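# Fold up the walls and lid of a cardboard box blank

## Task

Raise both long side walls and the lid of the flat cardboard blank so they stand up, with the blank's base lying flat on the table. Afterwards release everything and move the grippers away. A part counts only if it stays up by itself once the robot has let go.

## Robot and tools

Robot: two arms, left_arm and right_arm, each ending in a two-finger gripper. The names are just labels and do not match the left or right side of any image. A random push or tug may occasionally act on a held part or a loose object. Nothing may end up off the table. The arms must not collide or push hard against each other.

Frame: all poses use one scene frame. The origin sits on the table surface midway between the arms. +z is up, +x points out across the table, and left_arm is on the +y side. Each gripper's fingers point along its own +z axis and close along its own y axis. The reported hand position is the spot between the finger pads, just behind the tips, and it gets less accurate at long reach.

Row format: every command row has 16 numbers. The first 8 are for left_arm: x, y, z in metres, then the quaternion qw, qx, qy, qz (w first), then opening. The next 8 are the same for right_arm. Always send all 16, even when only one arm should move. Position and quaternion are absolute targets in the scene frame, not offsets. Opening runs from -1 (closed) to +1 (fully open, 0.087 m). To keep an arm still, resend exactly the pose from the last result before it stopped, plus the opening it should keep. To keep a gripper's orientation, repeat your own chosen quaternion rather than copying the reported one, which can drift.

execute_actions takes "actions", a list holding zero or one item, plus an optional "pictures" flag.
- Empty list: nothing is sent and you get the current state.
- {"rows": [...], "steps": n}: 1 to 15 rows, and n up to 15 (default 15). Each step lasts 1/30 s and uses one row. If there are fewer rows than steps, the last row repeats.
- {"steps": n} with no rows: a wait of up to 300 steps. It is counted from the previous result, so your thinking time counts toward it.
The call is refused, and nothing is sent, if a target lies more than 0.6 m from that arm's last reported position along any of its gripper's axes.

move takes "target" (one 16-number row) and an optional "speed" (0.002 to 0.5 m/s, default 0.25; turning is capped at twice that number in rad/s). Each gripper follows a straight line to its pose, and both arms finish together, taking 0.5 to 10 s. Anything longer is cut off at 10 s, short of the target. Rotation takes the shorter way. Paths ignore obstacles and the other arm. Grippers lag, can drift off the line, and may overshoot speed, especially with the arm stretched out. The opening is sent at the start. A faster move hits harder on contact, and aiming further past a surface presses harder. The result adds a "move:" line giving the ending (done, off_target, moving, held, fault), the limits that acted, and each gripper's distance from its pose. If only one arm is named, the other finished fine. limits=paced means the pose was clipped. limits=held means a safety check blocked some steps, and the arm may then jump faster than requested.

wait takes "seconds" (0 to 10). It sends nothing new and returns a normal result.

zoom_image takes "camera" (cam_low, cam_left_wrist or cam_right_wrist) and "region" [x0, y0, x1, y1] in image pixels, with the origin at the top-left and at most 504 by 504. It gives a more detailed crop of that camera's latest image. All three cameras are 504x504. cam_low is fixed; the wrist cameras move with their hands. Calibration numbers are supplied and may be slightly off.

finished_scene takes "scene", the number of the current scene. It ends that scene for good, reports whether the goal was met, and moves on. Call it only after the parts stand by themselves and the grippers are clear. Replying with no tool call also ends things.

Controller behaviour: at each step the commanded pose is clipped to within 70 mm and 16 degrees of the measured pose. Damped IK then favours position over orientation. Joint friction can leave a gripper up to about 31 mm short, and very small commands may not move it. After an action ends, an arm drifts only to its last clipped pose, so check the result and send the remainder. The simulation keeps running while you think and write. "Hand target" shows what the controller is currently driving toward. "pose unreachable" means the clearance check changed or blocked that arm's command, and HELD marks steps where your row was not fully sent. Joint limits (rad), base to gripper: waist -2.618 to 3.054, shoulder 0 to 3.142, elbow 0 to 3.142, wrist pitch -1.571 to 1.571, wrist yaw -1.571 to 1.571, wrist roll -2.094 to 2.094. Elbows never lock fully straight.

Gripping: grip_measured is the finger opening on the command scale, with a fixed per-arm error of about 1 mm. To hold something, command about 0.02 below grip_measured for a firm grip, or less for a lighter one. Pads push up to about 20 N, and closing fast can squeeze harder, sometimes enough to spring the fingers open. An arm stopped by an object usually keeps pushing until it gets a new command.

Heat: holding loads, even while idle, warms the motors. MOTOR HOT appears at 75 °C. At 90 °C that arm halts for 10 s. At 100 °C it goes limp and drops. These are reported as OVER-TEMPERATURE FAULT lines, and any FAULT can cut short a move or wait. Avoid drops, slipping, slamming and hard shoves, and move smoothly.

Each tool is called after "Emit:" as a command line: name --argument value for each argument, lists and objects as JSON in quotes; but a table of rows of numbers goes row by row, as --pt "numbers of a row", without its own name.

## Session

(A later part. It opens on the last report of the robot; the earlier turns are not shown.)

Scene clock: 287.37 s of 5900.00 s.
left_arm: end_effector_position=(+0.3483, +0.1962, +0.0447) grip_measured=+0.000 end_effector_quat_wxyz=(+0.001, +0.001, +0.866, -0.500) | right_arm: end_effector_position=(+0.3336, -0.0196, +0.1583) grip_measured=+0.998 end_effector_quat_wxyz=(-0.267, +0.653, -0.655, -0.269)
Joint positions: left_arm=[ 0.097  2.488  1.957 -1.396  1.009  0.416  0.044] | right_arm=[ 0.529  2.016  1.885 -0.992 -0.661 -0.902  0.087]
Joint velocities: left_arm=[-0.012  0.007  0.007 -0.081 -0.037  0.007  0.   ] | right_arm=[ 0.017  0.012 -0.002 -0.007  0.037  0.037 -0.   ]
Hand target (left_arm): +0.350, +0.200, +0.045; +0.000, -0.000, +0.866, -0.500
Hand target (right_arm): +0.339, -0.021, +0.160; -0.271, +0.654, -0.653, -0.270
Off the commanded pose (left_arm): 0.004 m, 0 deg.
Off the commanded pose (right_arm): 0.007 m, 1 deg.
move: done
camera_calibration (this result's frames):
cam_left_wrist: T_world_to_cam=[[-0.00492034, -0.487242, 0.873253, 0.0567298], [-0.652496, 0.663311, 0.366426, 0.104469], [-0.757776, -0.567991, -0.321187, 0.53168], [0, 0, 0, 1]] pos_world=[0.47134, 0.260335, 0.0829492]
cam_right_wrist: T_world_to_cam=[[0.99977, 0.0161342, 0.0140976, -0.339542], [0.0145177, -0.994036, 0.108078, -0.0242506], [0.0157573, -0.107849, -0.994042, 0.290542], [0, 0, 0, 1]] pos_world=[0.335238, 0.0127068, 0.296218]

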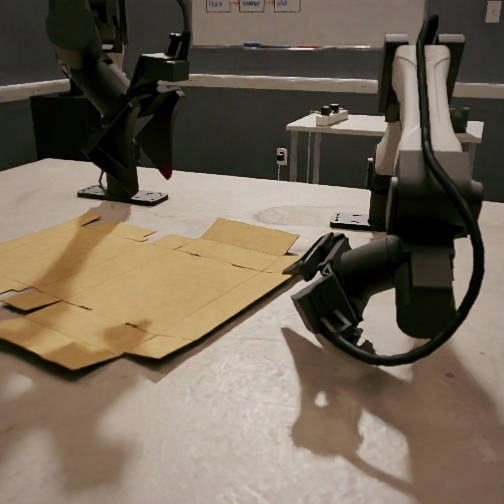

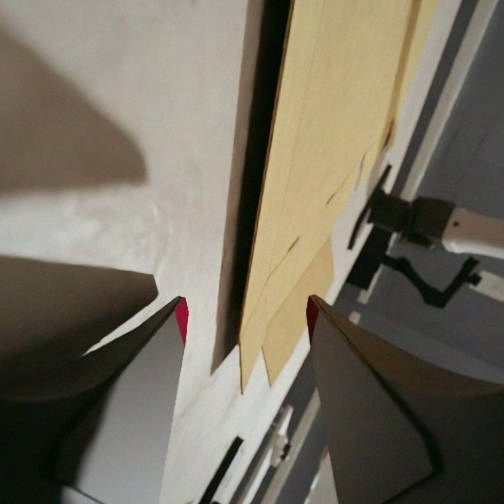

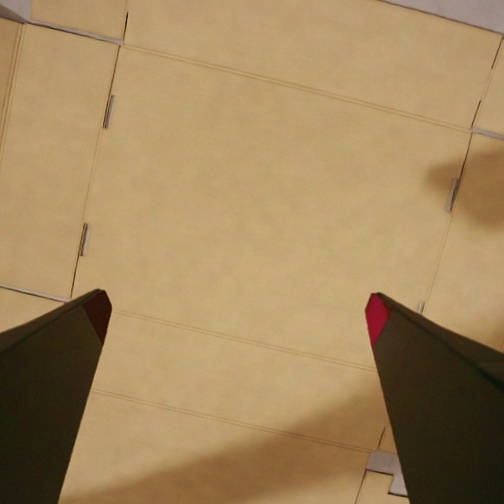

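Emit:
move --target '[0.396,0.207,0.045,-0.0565,0.098,0.86,-0.497,0, 0.36,0.05,0.045,0.3,-0.575,0.723,0.238,1]' --speed 0.15

Emit:
move --target '[0.393,0.195,0.02,-0.0565,0.098,0.86,-0.497,0, 0.36,0.05,-0.015,0.3,-0.575,0.723,0.238,1]' --speed 0.04

Emit:
move --target '[0.372,0.105,0.02,-0.0565,0.098,0.86,-0.497,0, 0.36,0.05,-0.015,0.3,-0.575,0.723,0.238,1]' --speed 0.03

Scene clock: 302.97 s of 5900.00 s.
left_arm: end_effector_position=(+0.3955, +0.2101, +0.0448) grip_measured=+0.000 end_effector_quat_wxyz=(+0.039, +0.054, +0.879, -0.472) | right_arm: end_effector_position=(+0.3650, +0.0476, +0.0508) grip_measured=+0.998 end_effector_quat_wxyz=(+0.301, -0.577, +0.721, +0.238)
Joint positions: left_arm=[ 0.089  2.689  2.405 -1.56   0.96   0.474  0.044] | right_arm=[ 0.648  2.189  1.686 -0.418 -0.483 -0.554  0.087]
Joint velocities: left_arm=[-0.007  0.007  0.002 -0.022  0.007  0.037 -0.001] | right_arm=[-0.007 -0.017 -0.002 -0.022  0.037  0.037  0.001]
Hand target (left_arm): +0.395, +0.206, +0.046; +0.031, +0.053, +0.880, -0.470
Hand target (right_arm): +0.362, +0.050, +0.045; +0.299, -0.576, +0.723, +0.238
Off the commanded pose (left_arm): 0.003 m, 13 deg.
Off the commanded pose (right_arm): 0.008 m, 0 deg.
joint sent to its limit (left arm) — the command would take joint 4 (wrist pitch) past its lower limit, so that joint was sent only as far as its limit.
After step 90, 11.03 s passed at rest.
move: off_target (left_arm)
camera_calibration (this result's frames):
cam_left_wrist: T_world_to_cam=[[-0.134433, -0.537863, 0.832245, 0.127314], [-0.658599, 0.676023, 0.330516, 0.127301], [-0.740389, -0.503683, -0.445116, 0.560551], [0, 0, 0, 1]] pos_world=[0.515981, 0.264759, 0.101478]
cam_right_wrist: T_world_to_cam=[[0.978717, -0.204126, 0.0211237, -0.352663], [-0.205215, -0.973708, 0.0988908, 0.133467], [0.000382168, -0.101121, -0.994874, 0.195682], [0, 0, 0, 1]] pos_world=[0.372472, 0.0777581, 0.18893]

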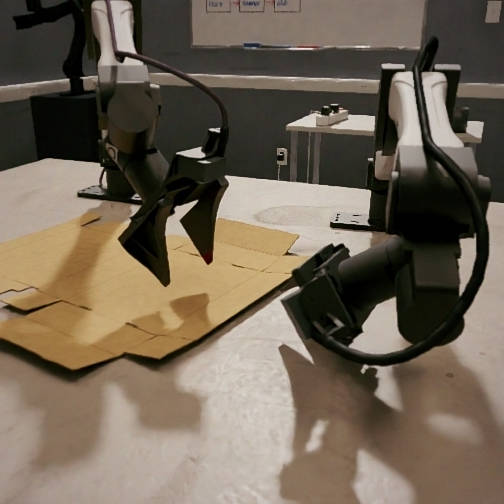

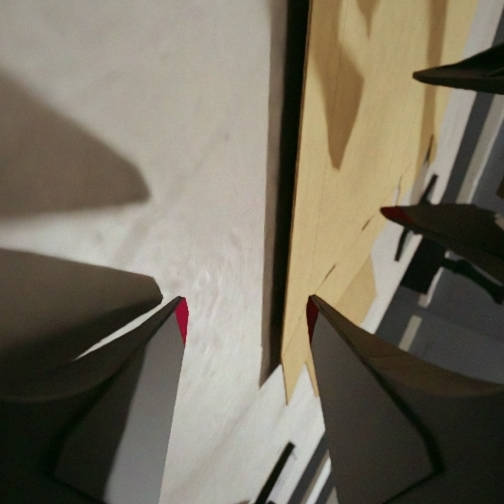

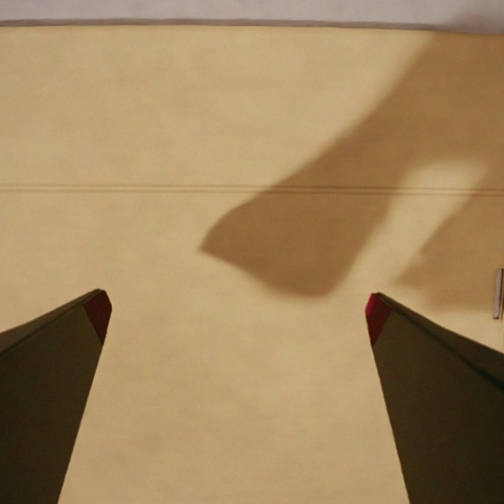

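Scene clock: 305.97 s of 5900.00 s.
left_arm: end_effector_position=(+0.3948, +0.2088, +0.0381) grip_measured=+0.000 end_effector_quat_wxyz=(+0.028, +0.047, +0.877, -0.477) | right_arm: end_effector_position=(+0.3700, +0.0557, +0.0224) grip_measured=+0.998 end_effector_quat_wxyz=(+0.330, -0.573, +0.708, +0.248)
Joint positions: left_arm=[ 0.088  2.723  2.432 -1.581  0.966  0.473  0.044] | right_arm=[ 0.648  2.221  1.579 -0.209 -0.502 -0.539  0.087]
Joint velocities: left_arm=[-0.002 -0.002 -0.002  0.066  0.051 -0.037 -0.001] | right_arm=[ 0.017 -0.002 -0.007  0.051  0.007  0.022  0.   ]
Hand target (left_arm): +0.392, +0.195, +0.020; +0.009, +0.063, +0.877, -0.477
Hand target (right_arm): +0.359, +0.049, -0.013; +0.300, -0.576, +0.723, +0.238
Off the commanded pose (left_arm): 0.023 m, 12 deg.
Off the commanded pose (right_arm): 0.039 m, 4 deg.
joint sent to its limit (left arm) — the command would take joint 4 (wrist pitch) past its lower limit, so that joint was sent only as far as its limit.
move: off_target (left_arm, right_arm)
camera_calibration (this result's frames):
cam_left_wrist: T_world_to_cam=[[-0.111946, -0.528638, 0.841433, 0.120938], [-0.650197, 0.679306, 0.340277, 0.125574], [-0.751474, -0.509005, -0.419764, 0.560884], [0, 0, 0, 1]] pos_world=[0.516676, 0.264121, 0.0909478]
cam_right_wrist: T_world_to_cam=[[0.977881, -0.203894, 0.0466392, -0.355581], [-0.205655, -0.977937, 0.0366894, 0.146981], [0.0381294, -0.0454695, -0.998238, 0.151253], [0, 0, 0, 1]] pos_world=[0.372176, 0.078115, 0.162178]

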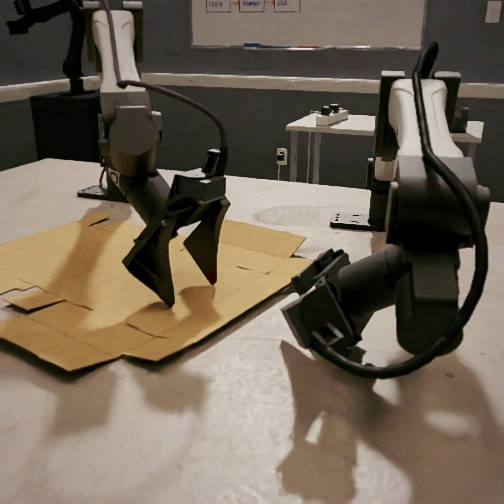

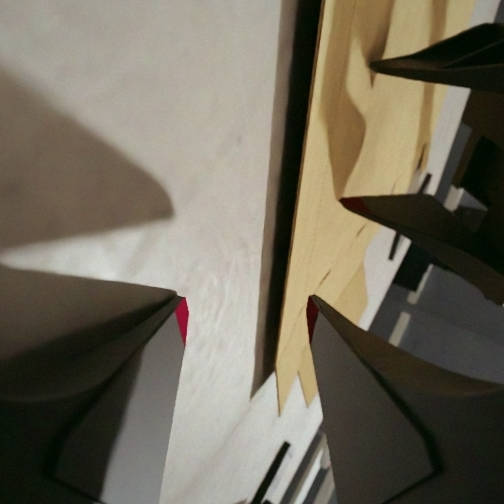

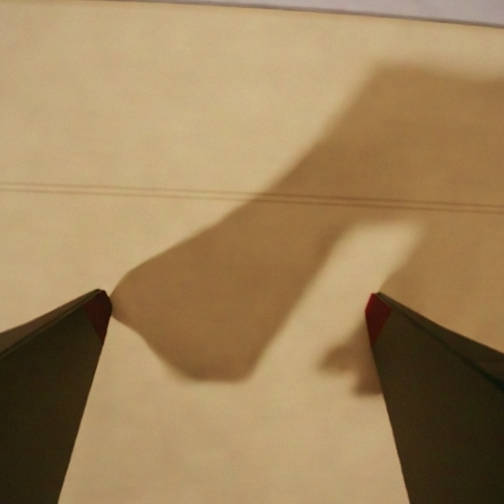

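Scene clock: 309.83 s of 5900.00 s.
left_arm: end_effector_position=(+0.3749, +0.1175, +0.0387) grip_measured=+0.000 end_effector_quat_wxyz=(-0.041, +0.090, +0.860, -0.501) | right_arm: end_effector_position=(+0.3700, +0.0561, +0.0226) grip_measured=+0.998 end_effector_quat_wxyz=(+0.331, -0.573, +0.707, +0.249)
Joint positions: left_arm=[-0.106  2.733  2.404 -1.577  1.019  0.41   0.044] | right_arm=[ 0.648  2.221  1.579 -0.208 -0.504 -0.539  0.087]
Joint velocities: left_arm=[ 0.002 -0.002 -0.012 -0.037 -0.022  0.007 -0.001] | right_arm=[-0.017  0.007  0.007  0.007  0.095 -0.022  0.001]
Hand target (left_arm): +0.371, +0.106, +0.021; -0.057, +0.098, +0.859, -0.499
Hand target (right_arm): +0.359, +0.049, -0.013; +0.300, -0.575, +0.723, +0.238
Off the commanded pose (left_arm): 0.023 m, 2 deg.
Off the commanded pose (right_arm): 0.039 m, 4 deg.
move: off_target (left_arm, right_arm)
camera_calibration (this result's frames):
cam_left_wrist: T_world_to_cam=[[-0.113342, -0.469658, 0.875543, 0.0622253], [-0.516379, 0.7807, 0.351936, 0.111836], [-0.848826, -0.412223, -0.331008, 0.521413], [0, 0, 0, 1]] pos_world=[0.507391, 0.156853, 0.0787519]
cam_right_wrist: T_world_to_cam=[[0.978081, -0.203008, 0.0463138, -0.355614], [-0.204674, -0.978219, 0.0345866, 0.147048], [0.0382838, -0.0433077, -0.998328, 0.151387], [0, 0, 0, 1]] pos_world=[0.372121, 0.0782092, 0.162518]

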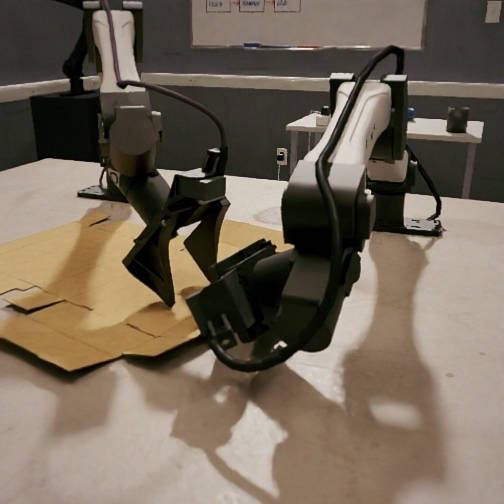

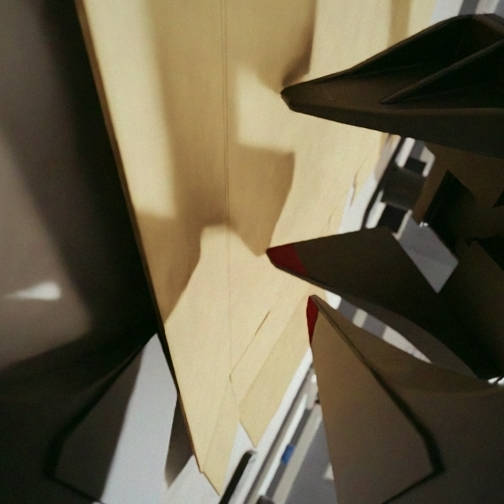

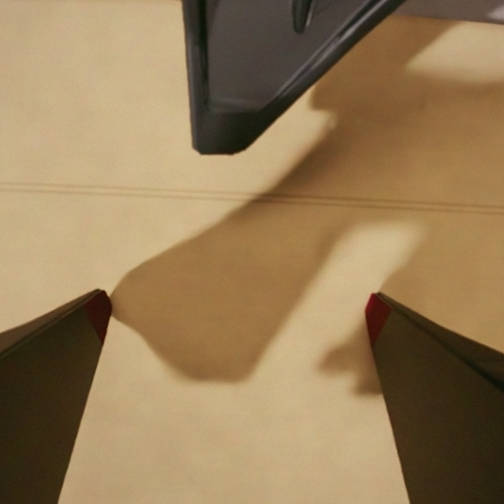

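Emit:
move --target '[0.362,0.06,0.095,-0.028,0.049,0.865,-0.499,0, 0.36,0.05,-0.025,0.3,-0.575,0.723,0.238,1]' --speed 0.03

Scene clock: 317.90 s of 5900.00 s.
left_arm: end_effector_position=(+0.3778, +0.0890, +0.0580) grip_measured=+0.001 end_effector_quat_wxyz=(-0.006, +0.061, +0.890, -0.452) | right_arm: end_effector_position=(+0.3704, +0.0580, +0.0221) grip_measured=+0.998 end_effector_quat_wxyz=(+0.337, -0.573, +0.703, +0.252)
Joint positions: left_arm=[-0.177  2.488  2.103 -1.219  0.938  0.096  0.044] | right_arm=[ 0.648  2.221  1.567 -0.179 -0.512 -0.536  0.087]
Joint velocities: left_arm=[ 0.002 -0.022 -0.022  0.022  0.051 -0.051 -0.   ] | right_arm=[-0.012  0.002  0.012 -0.022 -0.051  0.037  0.   ]
Hand target (left_arm): +0.362, +0.062, +0.093; -0.032, +0.051, +0.865, -0.498
Hand target (right_arm): +0.358, +0.048, -0.023; +0.299, -0.576, +0.723, +0.238
Off the commanded pose (left_arm): 0.050 m, 7 deg.
Off the commanded pose (right_arm): 0.049 m, 5 deg.
After step 90, 1.93 s passed at rest.
move: off_target (left_arm, right_arm)
camera_calibration (this result's frames):
cam_left_wrist: T_world_to_cam=[[-0.104797, -0.572393, 0.813255, 0.0418539], [-0.596119, 0.690717, 0.409331, 0.163702], [-0.796027, -0.441901, -0.413599, 0.506], [0, 0, 0, 1]] pos_world=[0.504762, 0.134486, 0.108235]
cam_right_wrist: T_world_to_cam=[[0.978376, -0.200425, 0.0510881, -0.356031], [-0.201617, -0.979274, 0.0193022, 0.148289], [0.0461606, -0.0291851, -0.998508, 0.147222], [0, 0, 0, 1]] pos_world=[0.371434, 0.0781544, 0.162329]

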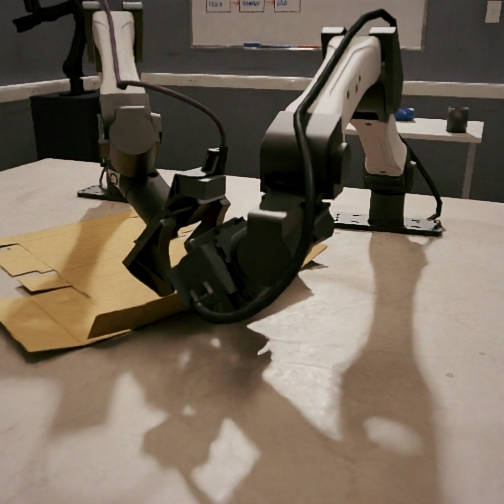

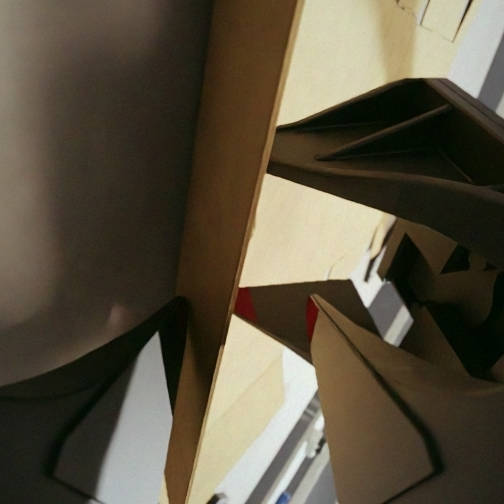

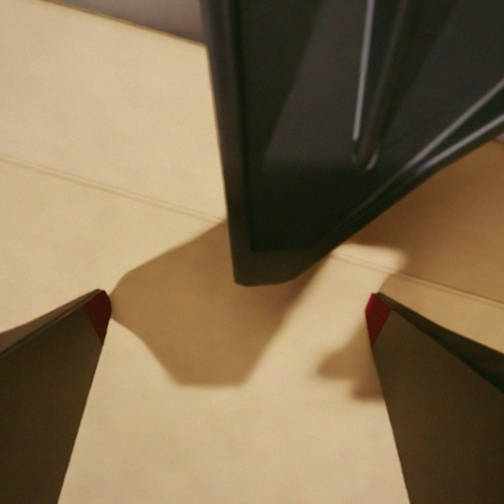

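Emit:
move --target '[0.36,0.02,0.085,-0.028,0.049,0.865,-0.499,0, 0.36,0.05,-0.025,0.3,-0.575,0.723,0.238,1]' --speed 0.03

Scene clock: 323.77 s of 5900.00 s.
left_arm: end_effector_position=(+0.3836, +0.0698, +0.0489) grip_measured=+0.001 end_effector_quat_wxyz=(+0.004, +0.044, +0.901, -0.431) | right_arm: end_effector_position=(+0.3695, +0.0556, +0.0212) grip_measured=+0.998 end_effector_quat_wxyz=(+0.332, -0.568, +0.710, +0.250)
Joint positions: left_arm=[-0.223  2.456  2.034 -1.069  0.889 -0.043  0.044] | right_arm=[ 0.648  2.219  1.567 -0.192 -0.502 -0.526  0.087]
Joint velocities: left_arm=[-0.002 -0.012  0.002  0.007 -0.037 -0.051  0.   ] | right_arm=[-0.017  0.002  0.002 -0.037  0.007 -0.022  0.   ]
Hand target (left_arm): +0.359, +0.025, +0.084; -0.035, +0.051, +0.866, -0.495
Hand target (right_arm): +0.358, +0.048, -0.023; +0.299, -0.575, +0.723, +0.238
Off the commanded pose (left_arm): 0.066 m, 10 deg.
Off the commanded pose (right_arm): 0.047 m, 4 deg.
After step 90, 0.10 s passed at rest.
move: off_target (left_arm, right_arm)
camera_calibration (this result's frames):
cam_left_wrist: T_world_to_cam=[[-0.0856973, -0.613309, 0.78518, 0.0356918], [-0.62517, 0.646727, 0.436929, 0.196984], [-0.77577, -0.453428, -0.438845, 0.492677], [0, 0, 0, 1]] pos_world=[0.508411, 0.117889, 0.102116]
cam_right_wrist: T_world_to_cam=[[0.976096, -0.213362, 0.0413826, -0.353821], [-0.21471, -0.976173, 0.0313956, 0.150155], [0.0336979, -0.0395304, -0.99865, 0.151425], [0, 0, 0, 1]] pos_world=[0.3725, 0.0770716, 0.161149]

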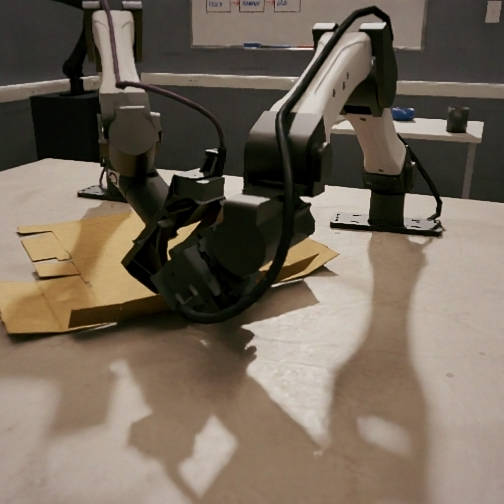

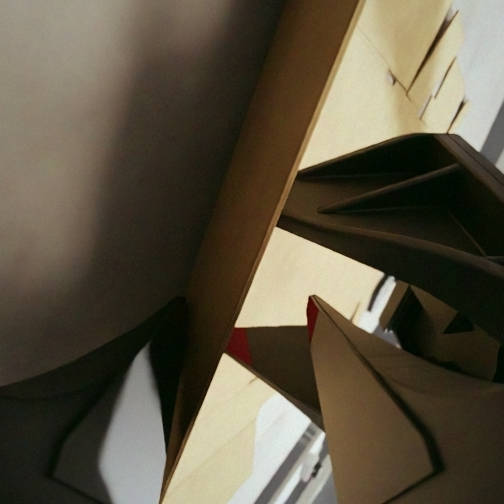

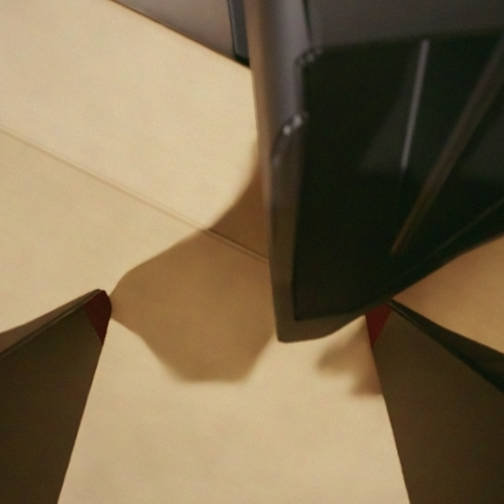

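Emit:
move --target '[0.385,0.085,0.05,0,0.04,0.9,-0.431,0, 0.36,0.03,0.07,0.3,-0.575,0.723,0.238,1]' --speed 0.05

Emit:
move --target '[0.385,0.085,0.04,0,0,0.9,-0.431,-0.6, 0.3,-0.15,0.15,0.3,-0.575,0.723,0.238,1]' --speed 0.15

Emit:
move --target '[0.385,0.085,0.04,0,0,0.9,-0.431,-0.95, 0.3,-0.15,0.15,0.3,-0.575,0.723,0.238,1]'

Scene clock: 336.67 s of 5900.00 s.
left_arm: end_effector_position=(+0.3808, +0.0816, +0.0480) grip_measured=+0.000 end_effector_quat_wxyz=(-0.001, +0.042, +0.903, -0.427) | right_arm: end_effector_position=(+0.3490, +0.0309, +0.0501) grip_measured=+0.998 end_effector_quat_wxyz=(+0.279, -0.575, +0.729, +0.244)
Joint positions: left_arm=[-0.201  2.456  2.033 -1.106  0.882 -0.01   0.044] | right_arm=[ 0.635  2.137  1.619 -0.454 -0.5   -0.561  0.087]
Joint velocities: left_arm=[-0.012  0.002 -0.007  0.007  0.007 -0.007  0.   ] | right_arm=[ 0.002 -0.017 -0.002 -0.066 -0.022 -0.022 -0.   ]
Hand target (left_arm): +0.385, +0.085, +0.050; +0.001, +0.040, +0.901, -0.431
Hand target (right_arm): +0.359, +0.030, +0.070; +0.300, -0.575, +0.723, +0.238
Off the commanded pose (left_arm): 0.006 m, 1 deg.
Off the commanded pose (right_arm): 0.023 m, 3 deg.
After step 90, 8.23 s passed at rest.
move: off_target (right_arm)
camera_calibration (this result's frames):
cam_left_wrist: T_world_to_cam=[[-0.0766001, -0.620886, 0.780149, 0.0408127], [-0.621364, 0.641653, 0.449653, 0.186347], [-0.779769, -0.450313, -0.434947, 0.496464], [0, 0, 0, 1]] pos_world=[0.506043, 0.129334, 0.100304]
cam_right_wrist: T_world_to_cam=[[0.979099, -0.202592, -0.0179263, -0.338663], [-0.198761, -0.971808, 0.12682, 0.110236], [-0.0431136, -0.120606, -0.991764, 0.208992], [0, 0, 0, 1]] pos_world=[0.362505, 0.0637235, 0.18722]

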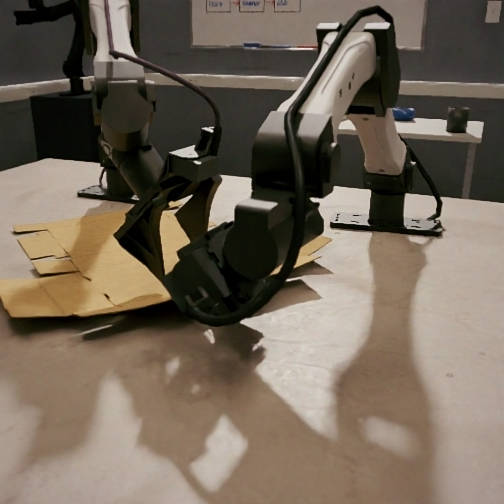

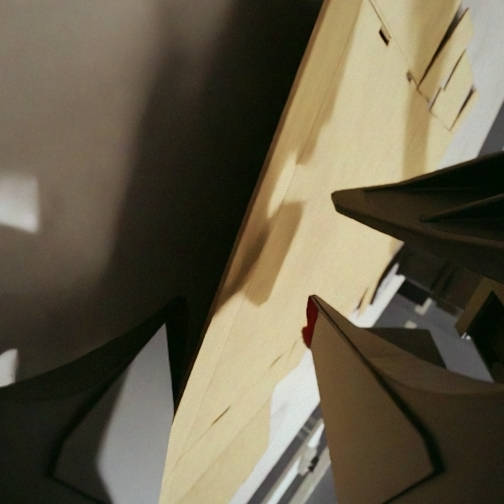

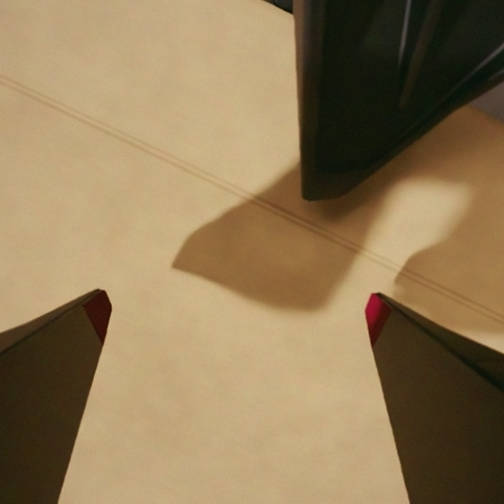

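Scene clock: 338.70 s of 5900.00 s.
left_arm: end_effector_position=(+0.3835, +0.0820, +0.0379) grip_measured=-0.600 end_effector_quat_wxyz=(-0.006, +0.007, +0.904, -0.427) | right_arm: end_effector_position=(+0.2997, -0.1457, +0.1452) grip_measured=+0.998 end_effector_quat_wxyz=(+0.299, -0.574, +0.725, +0.236)
Joint positions: left_arm=[-0.195  2.456  1.985 -1.035  0.881 -0.09   0.018] | right_arm=[ 0.272  1.625  1.342 -0.853 -0.671 -0.932  0.087]
Joint velocities: left_arm=[ 0.012 -0.012  0.007  0.022  0.066 -0.022 -0.   ] | right_arm=[-0.002 -0.017 -0.027 -0.051 -0.007 -0.007  0.   ]
Hand target (left_arm): +0.385, +0.085, +0.040; -0.001, +0.000, +0.902, -0.432
Hand target (right_arm): +0.296, -0.148, +0.148; +0.301, -0.575, +0.723, +0.237
Off the commanded pose (left_arm): 0.004 m, 1 deg.
Off the commanded pose (right_arm): 0.006 m, 0 deg.
move: done
camera_calibration (this result's frames):
cam_left_wrist: T_world_to_cam=[[-0.0102739, -0.62425, 0.781157, 0.0239724], [-0.638913, 0.605036, 0.475102, 0.20105], [-0.769211, -0.49421, -0.405057, 0.492769], [0, 0, 0, 1]] pos_world=[0.507743, 0.136854, 0.0853541]
cam_right_wrist: T_world_to_cam=[[0.976877, -0.21296, 0.0189785, -0.330626], [-0.213763, -0.971112, 0.106047, -0.0756075], [-0.00415337, -0.107651, -0.99418, 0.270458], [0, 0, 0, 1]] pos_world=[0.307942, -0.114718, 0.283177]

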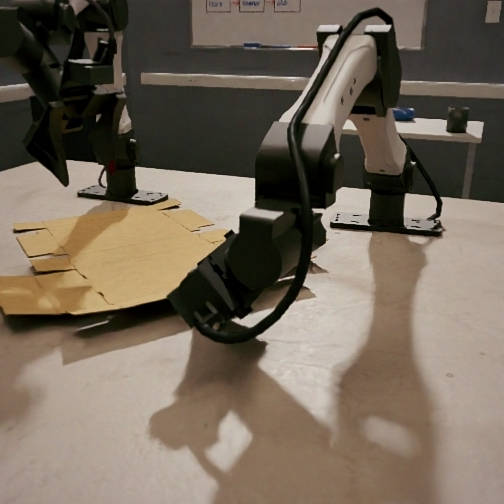

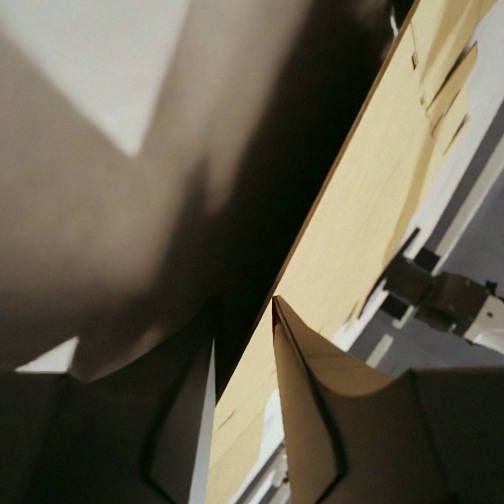

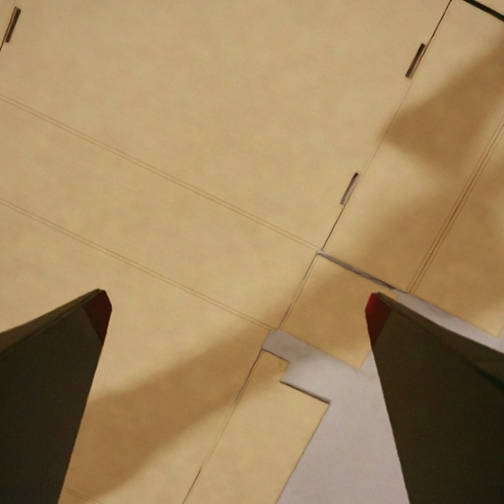

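Scene clock: 339.40 s of 5900.00 s.
left_arm: end_effector_position=(+0.3830, +0.0753, +0.0468) grip_measured=-0.897 end_effector_quat_wxyz=(-0.006, +0.012, +0.890, -0.457) | right_arm: end_effector_position=(+0.2966, -0.1481, +0.1441) grip_measured=+0.998 end_effector_quat_wxyz=(+0.293, -0.575, +0.726, +0.239)
Joint positions: left_arm=[-0.195  2.456  1.985 -1.031  0.947 -0.084  0.005] | right_arm=[ 0.266  1.625  1.342 -0.873 -0.675 -0.943  0.087]
Joint velocities: left_arm=[-0.017  0.002  0.002  0.007  0.051  0.051  0.   ] | right_arm=[ 0.002  0.012 -0.002 -0.022 -0.051 -0.007 -0.   ]
Hand target (left_arm): +0.385, +0.085, +0.040; -0.001, +0.000, +0.902, -0.432
Hand target (right_arm): +0.300, -0.150, +0.150; +0.300, -0.575, +0.723, +0.238
Off the commanded pose (left_arm): 0.012 m, 4 deg.
Off the commanded pose (right_arm): 0.007 m, 1 deg.
move: off_target (left_arm)
camera_calibration (this result's frames):
cam_left_wrist: T_world_to_cam=[[-0.0184544, -0.571505, 0.820391, 0.0101676], [-0.635539, 0.640138, 0.431641, 0.198663], [-0.771848, -0.513424, -0.375027, 0.493798], [0, 0, 0, 1]] pos_world=[0.507582, 0.132167, 0.0910952]
cam_right_wrist: T_world_to_cam=[[0.977904, -0.208898, 0.00813016, -0.3263], [-0.208488, -0.971642, 0.111556, -0.0808569], [-0.0154043, -0.110786, -0.993725, 0.271897], [0, 0, 0, 1]] pos_world=[0.30642, -0.116605, 0.281864]

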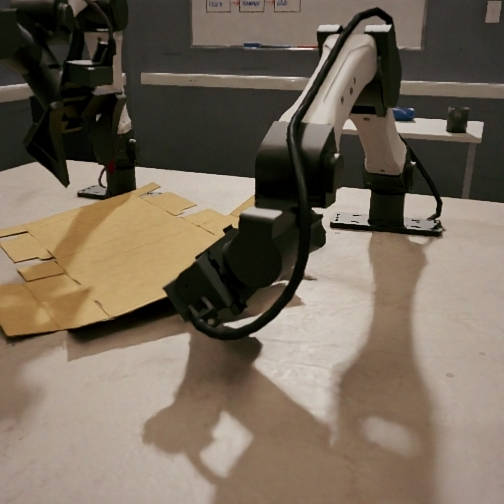

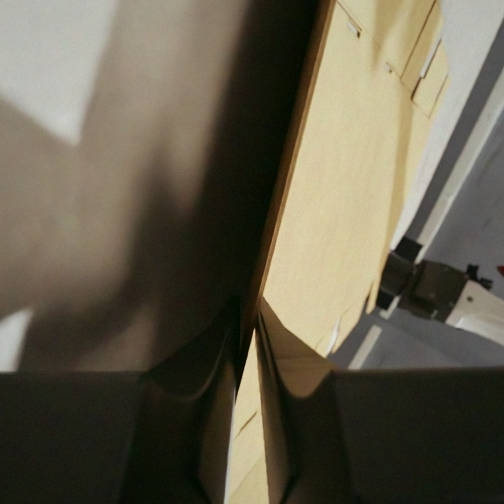

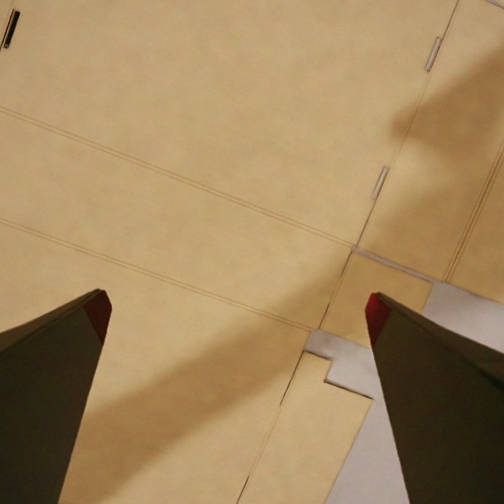

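Emit:
move --target '[0.36,0.06,0.04,0,0,0.985,-0.17,-0.95, 0.3,-0.15,0.15,0.3,-0.575,0.723,0.238,1]' --speed 0.08

Emit:
move --target '[0.34,0.06,0.03,0.05,0,0.99,0.1,-0.95, 0.3,-0.15,0.15,0.3,-0.575,0.723,0.238,1]' --speed 0.08

Scene clock: 348.80 s of 5900.00 s.
left_arm: end_effector_position=(+0.3712, +0.0475, +0.0552) grip_measured=-0.824 end_effector_quat_wxyz=(+0.032, +0.027, +0.973, -0.228) | right_arm: end_effector_position=(+0.2962, -0.1481, +0.1440) grip_measured=+0.998 end_effector_quat_wxyz=(+0.292, -0.575, +0.726, +0.239)
Joint positions: left_arm=[-0.398  2.33   2.022 -1.074  0.426 -0.265  0.008] | right_arm=[ 0.266  1.625  1.342 -0.875 -0.676 -0.944  0.087]
Joint velocities: left_arm=[ 0.002 -0.017 -0.002  0.007 -0.066 -0.037  0.   ] | right_arm=[ 0.002  0.017 -0.007  0.022  0.051  0.081 -0.001]
Hand target (left_arm): +0.359, +0.060, +0.041; +0.002, +0.002, +0.985, -0.173
Hand target (right_arm): +0.300, -0.150, +0.150; +0.300, -0.575, +0.723, +0.238
Off the commanded pose (left_arm): 0.023 m, 8 deg.
Off the commanded pose (right_arm): 0.007 m, 1 deg.
After step 90, 2.27 s passed at rest.
move: off_target (left_arm)
camera_calibration (this result's frames):
cam_left_wrist: T_world_to_cam=[[-0.0698941, -0.888697, 0.453137, 0.041631], [-0.687043, 0.372224, 0.624036, 0.226529], [-0.723247, -0.267708, -0.636589, 0.458282], [0, 0, 0, 1]] pos_world=[0.489996, 0.0753635, 0.13151]
cam_right_wrist: T_world_to_cam=[[0.978205, -0.207531, 0.00683627, -0.32553], [-0.20698, -0.971919, 0.111949, -0.0815188], [-0.0165886, -0.110924, -0.99369, 0.272108], [0, 0, 0, 1]] pos_world=[0.306076, -0.116604, 0.281742]

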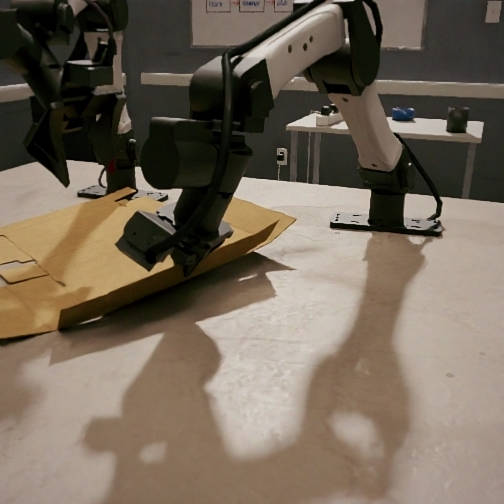

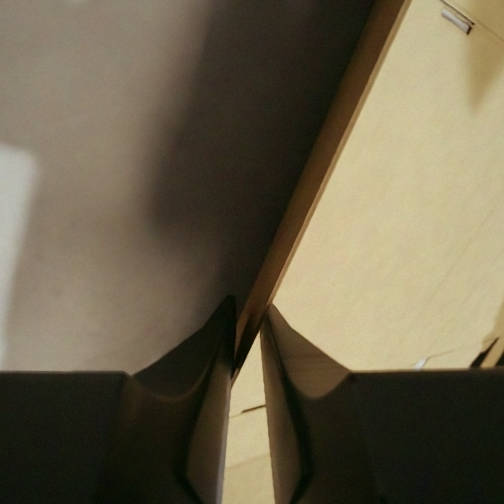

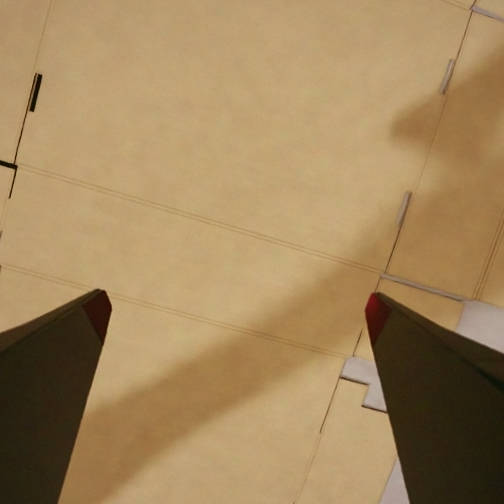

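Scene clock: 353.30 s of 5900.00 s.
left_arm: end_effector_position=(+0.3519, +0.0392, +0.0501) grip_measured=-0.946 end_effector_quat_wxyz=(+0.086, +0.005, +0.995, +0.041) | right_arm: end_effector_position=(+0.2962, -0.1481, +0.1440) grip_measured=+0.998 end_effector_quat_wxyz=(+0.293, -0.575, +0.726, +0.239)
Joint positions: left_arm=[-0.63   2.359  2.132 -1.232 -0.156 -0.491  0.002] | right_arm=[ 0.266  1.625  1.342 -0.875 -0.676 -0.945  0.087]
Joint velocities: left_arm=[ 0.012  0.002  0.007  0.007 -0.095 -0.081 -0.001] | right_arm=[-0.007 -0.007 -0.017  0.051  0.037  0.095 -0.   ]
Hand target (left_arm): +0.340, +0.059, +0.031; +0.051, +0.001, +0.994, +0.097
Hand target (right_arm): +0.300, -0.150, +0.150; +0.300, -0.575, +0.723, +0.238
Off the commanded pose (left_arm): 0.031 m, 8 deg.
Off the commanded pose (right_arm): 0.007 m, 1 deg.
move: off_target (left_arm)
camera_calibration (this result's frames):
cam_left_wrist: T_world_to_cam=[[-0.0080227, -0.997496, -0.0702728, 0.0438952], [-0.772744, -0.0384183, 0.633554, 0.265332], [-0.634667, 0.0593857, -0.770501, 0.401602], [0, 0, 0, 1]] pos_world=[0.460269, 0.0301295, 0.144417]
cam_right_wrist: T_world_to_cam=[[0.978259, -0.207264, 0.00710314, -0.325561], [-0.206744, -0.971969, 0.11195, -0.0815965], [-0.0162993, -0.110985, -0.993688, 0.272012], [0, 0, 0, 1]] pos_world=[0.306047, -0.116597, 0.281743]

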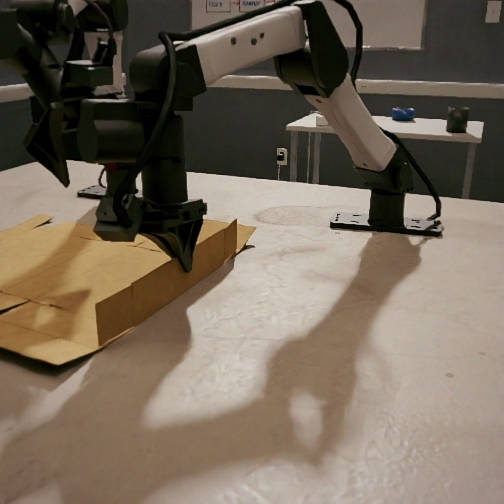

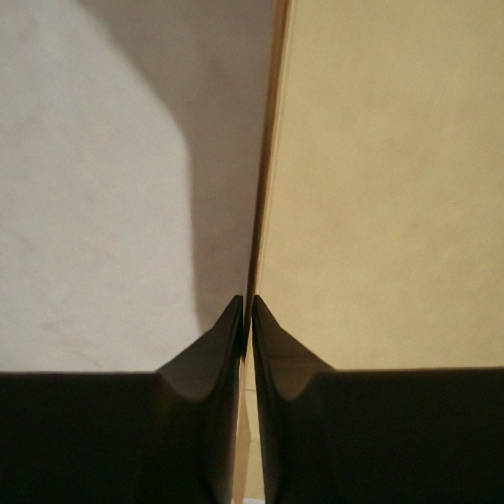

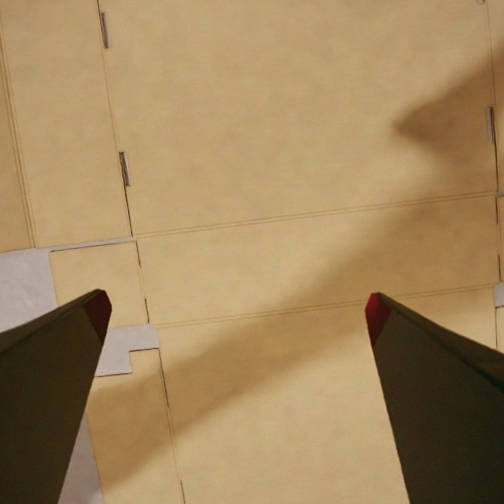

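Emit:
move --target '[0.33,0.1,0.035,0.03,0,0.94,0.34,-0.97, 0.25,-0.3,0.15,0.3,-0.575,0.723,0.238,1]' --speed 0.08

Emit:
move --target '[0.33,0.09,0.03,0.03,0,0.887,0.46,-0.97, 0.25,-0.3,0.15,0.3,-0.575,0.723,0.238,1]' --speed 0.08

Scene clock: 362.87 s of 5900.00 s.
left_arm: end_effector_position=(+0.3416, +0.0921, +0.0460) grip_measured=-0.967 end_effector_quat_wxyz=(+0.086, -0.001, +0.953, +0.290) | right_arm: end_effector_position=(+0.2470, -0.2959, +0.1444) grip_measured=+0.998 end_effector_quat_wxyz=(+0.295, -0.574, +0.726, +0.238)
Joint positions: left_arm=[-0.696  2.545  2.333 -1.556 -0.585 -0.639  0.001] | right_arm=[-0.249  1.557  1.299 -1.355 -0.775 -1.623  0.087]
Joint velocities: left_arm=[ 0.007 -0.017 -0.007 -0.081  0.051 -0.037  0.   ] | right_arm=[-0.002  0.002 -0.002 -0.007  0.022 -0.022  0.001]
Hand target (left_arm): +0.331, +0.100, +0.034; +0.061, +0.009, +0.946, +0.318
Hand target (right_arm): +0.248, -0.298, +0.149; +0.301, -0.574, +0.724, +0.235
Off the commanded pose (left_arm): 0.018 m, 9 deg.
Off the commanded pose (right_arm): 0.008 m, 1 deg.
joint sent to its limit (left arm) — the command would take joint 4 (wrist pitch) past its lower limit, so that joint was sent only as far as its limit.
After step 90, 2.33 s passed at rest.
move: off_target (left_arm)
camera_calibration (this result's frames):
cam_left_wrist: T_world_to_cam=[[0.0474431, -0.839597, -0.541134, 0.0845015], [-0.767363, -0.377447, 0.518351, 0.296686], [-0.639455, 0.390654, -0.662183, 0.35486], [0, 0, 0, 1]] pos_world=[0.450574, 0.0443032, 0.126921]
cam_right_wrist: T_world_to_cam=[[0.977446, -0.210901, 0.0109795, -0.309531], [-0.210809, -0.971274, 0.110393, -0.233997], [-0.012618, -0.110218, -0.993827, 0.254556], [0, 0, 0, 1]] pos_world=[0.256433, -0.264499, 0.282215]

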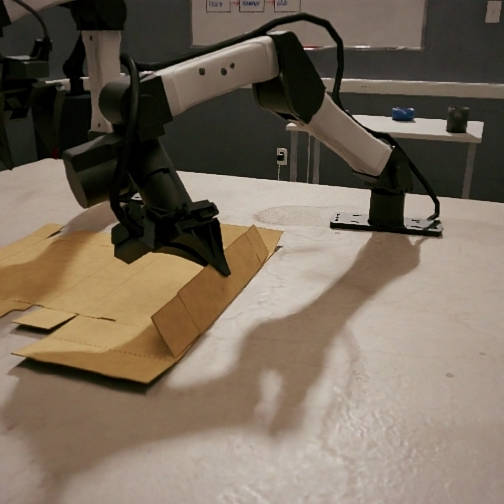

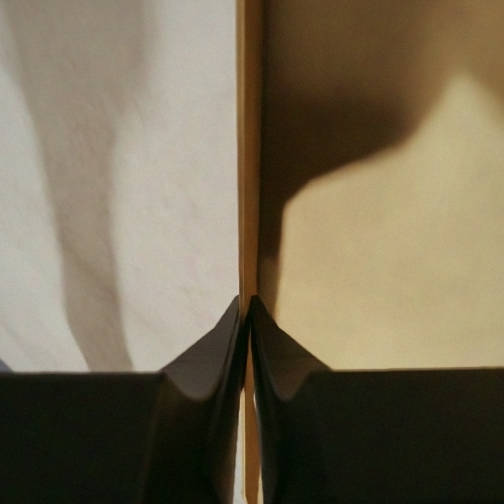

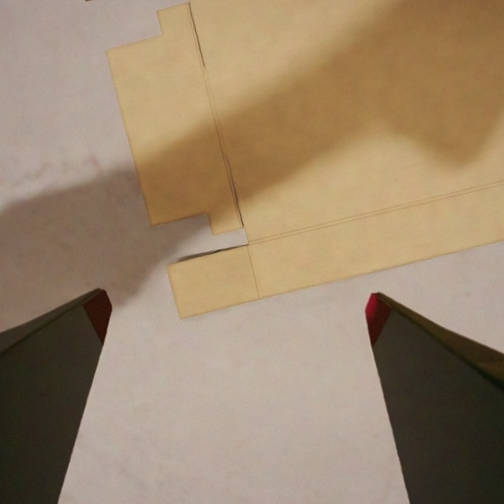

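Scene clock: 365.53 s of 5900.00 s.
left_arm: end_effector_position=(+0.3382, +0.0878, +0.0426) grip_measured=-0.968 end_effector_quat_wxyz=(+0.134, +0.030, +0.918, +0.372) | right_arm: end_effector_position=(+0.2438, -0.2966, +0.1446) grip_measured=+0.998 end_effector_quat_wxyz=(+0.293, -0.576, +0.725, +0.241)
Joint positions: left_arm=[-0.776  2.581  2.301 -1.572 -0.774 -0.706  0.001] | right_arm=[-0.256  1.557  1.299 -1.374 -0.776 -1.642  0.087]
Joint velocities: left_arm=[-0.002 -0.007  0.007 -0.022  0.007 -0.037 -0.001] | right_arm=[ 0.007  0.012 -0.002 -0.022 -0.051 -0.051  0.   ]
Hand target (left_arm): +0.330, +0.091, +0.030; +0.118, +0.043, +0.911, +0.392
Hand target (right_arm): +0.250, -0.300, +0.150; +0.300, -0.575, +0.723, +0.238
Off the commanded pose (left_arm): 0.015 m, 16 deg; orientation clipped at the last step of the last action.
Off the commanded pose (right_arm): 0.009 m, 1 deg.
joint sent to its limit (left arm) — the command would take joint 4 (wrist pitch) past its lower limit, so that joint was sent only as far as its limit.
move: off_target (left_arm); limits=paced
camera_calibration (this result's frames):
cam_left_wrist: T_world_to_cam=[[0.0378629, -0.729816, -0.682595, 0.0787576], [-0.831648, -0.401722, 0.383382, 0.323887], [-0.554011, 0.553162, -0.62216, 0.307261], [0, 0, 0, 1]] pos_world=[0.436603, 0.0176259, 0.120753]
cam_right_wrist: T_world_to_cam=[[0.978904, -0.204249, 0.00545286, -0.304147], [-0.203617, -0.972966, 0.108984, -0.237485], [-0.0169544, -0.107795, -0.994029, 0.25644], [0, 0, 0, 1]] pos_world=[0.253722, -0.265543, 0.28245]

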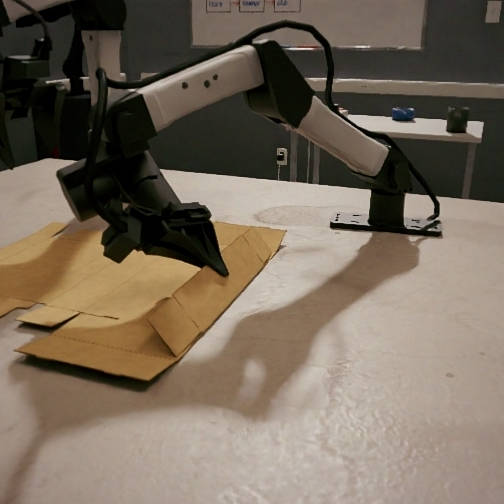

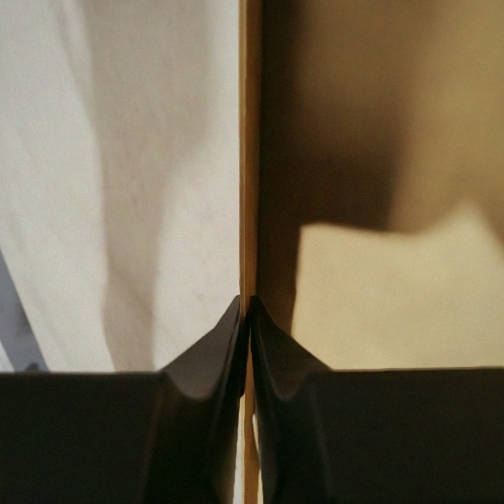

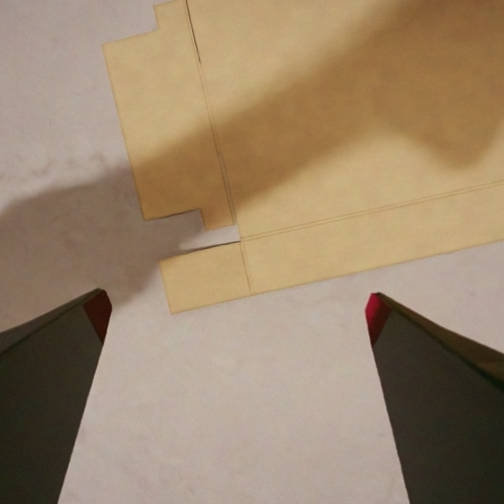

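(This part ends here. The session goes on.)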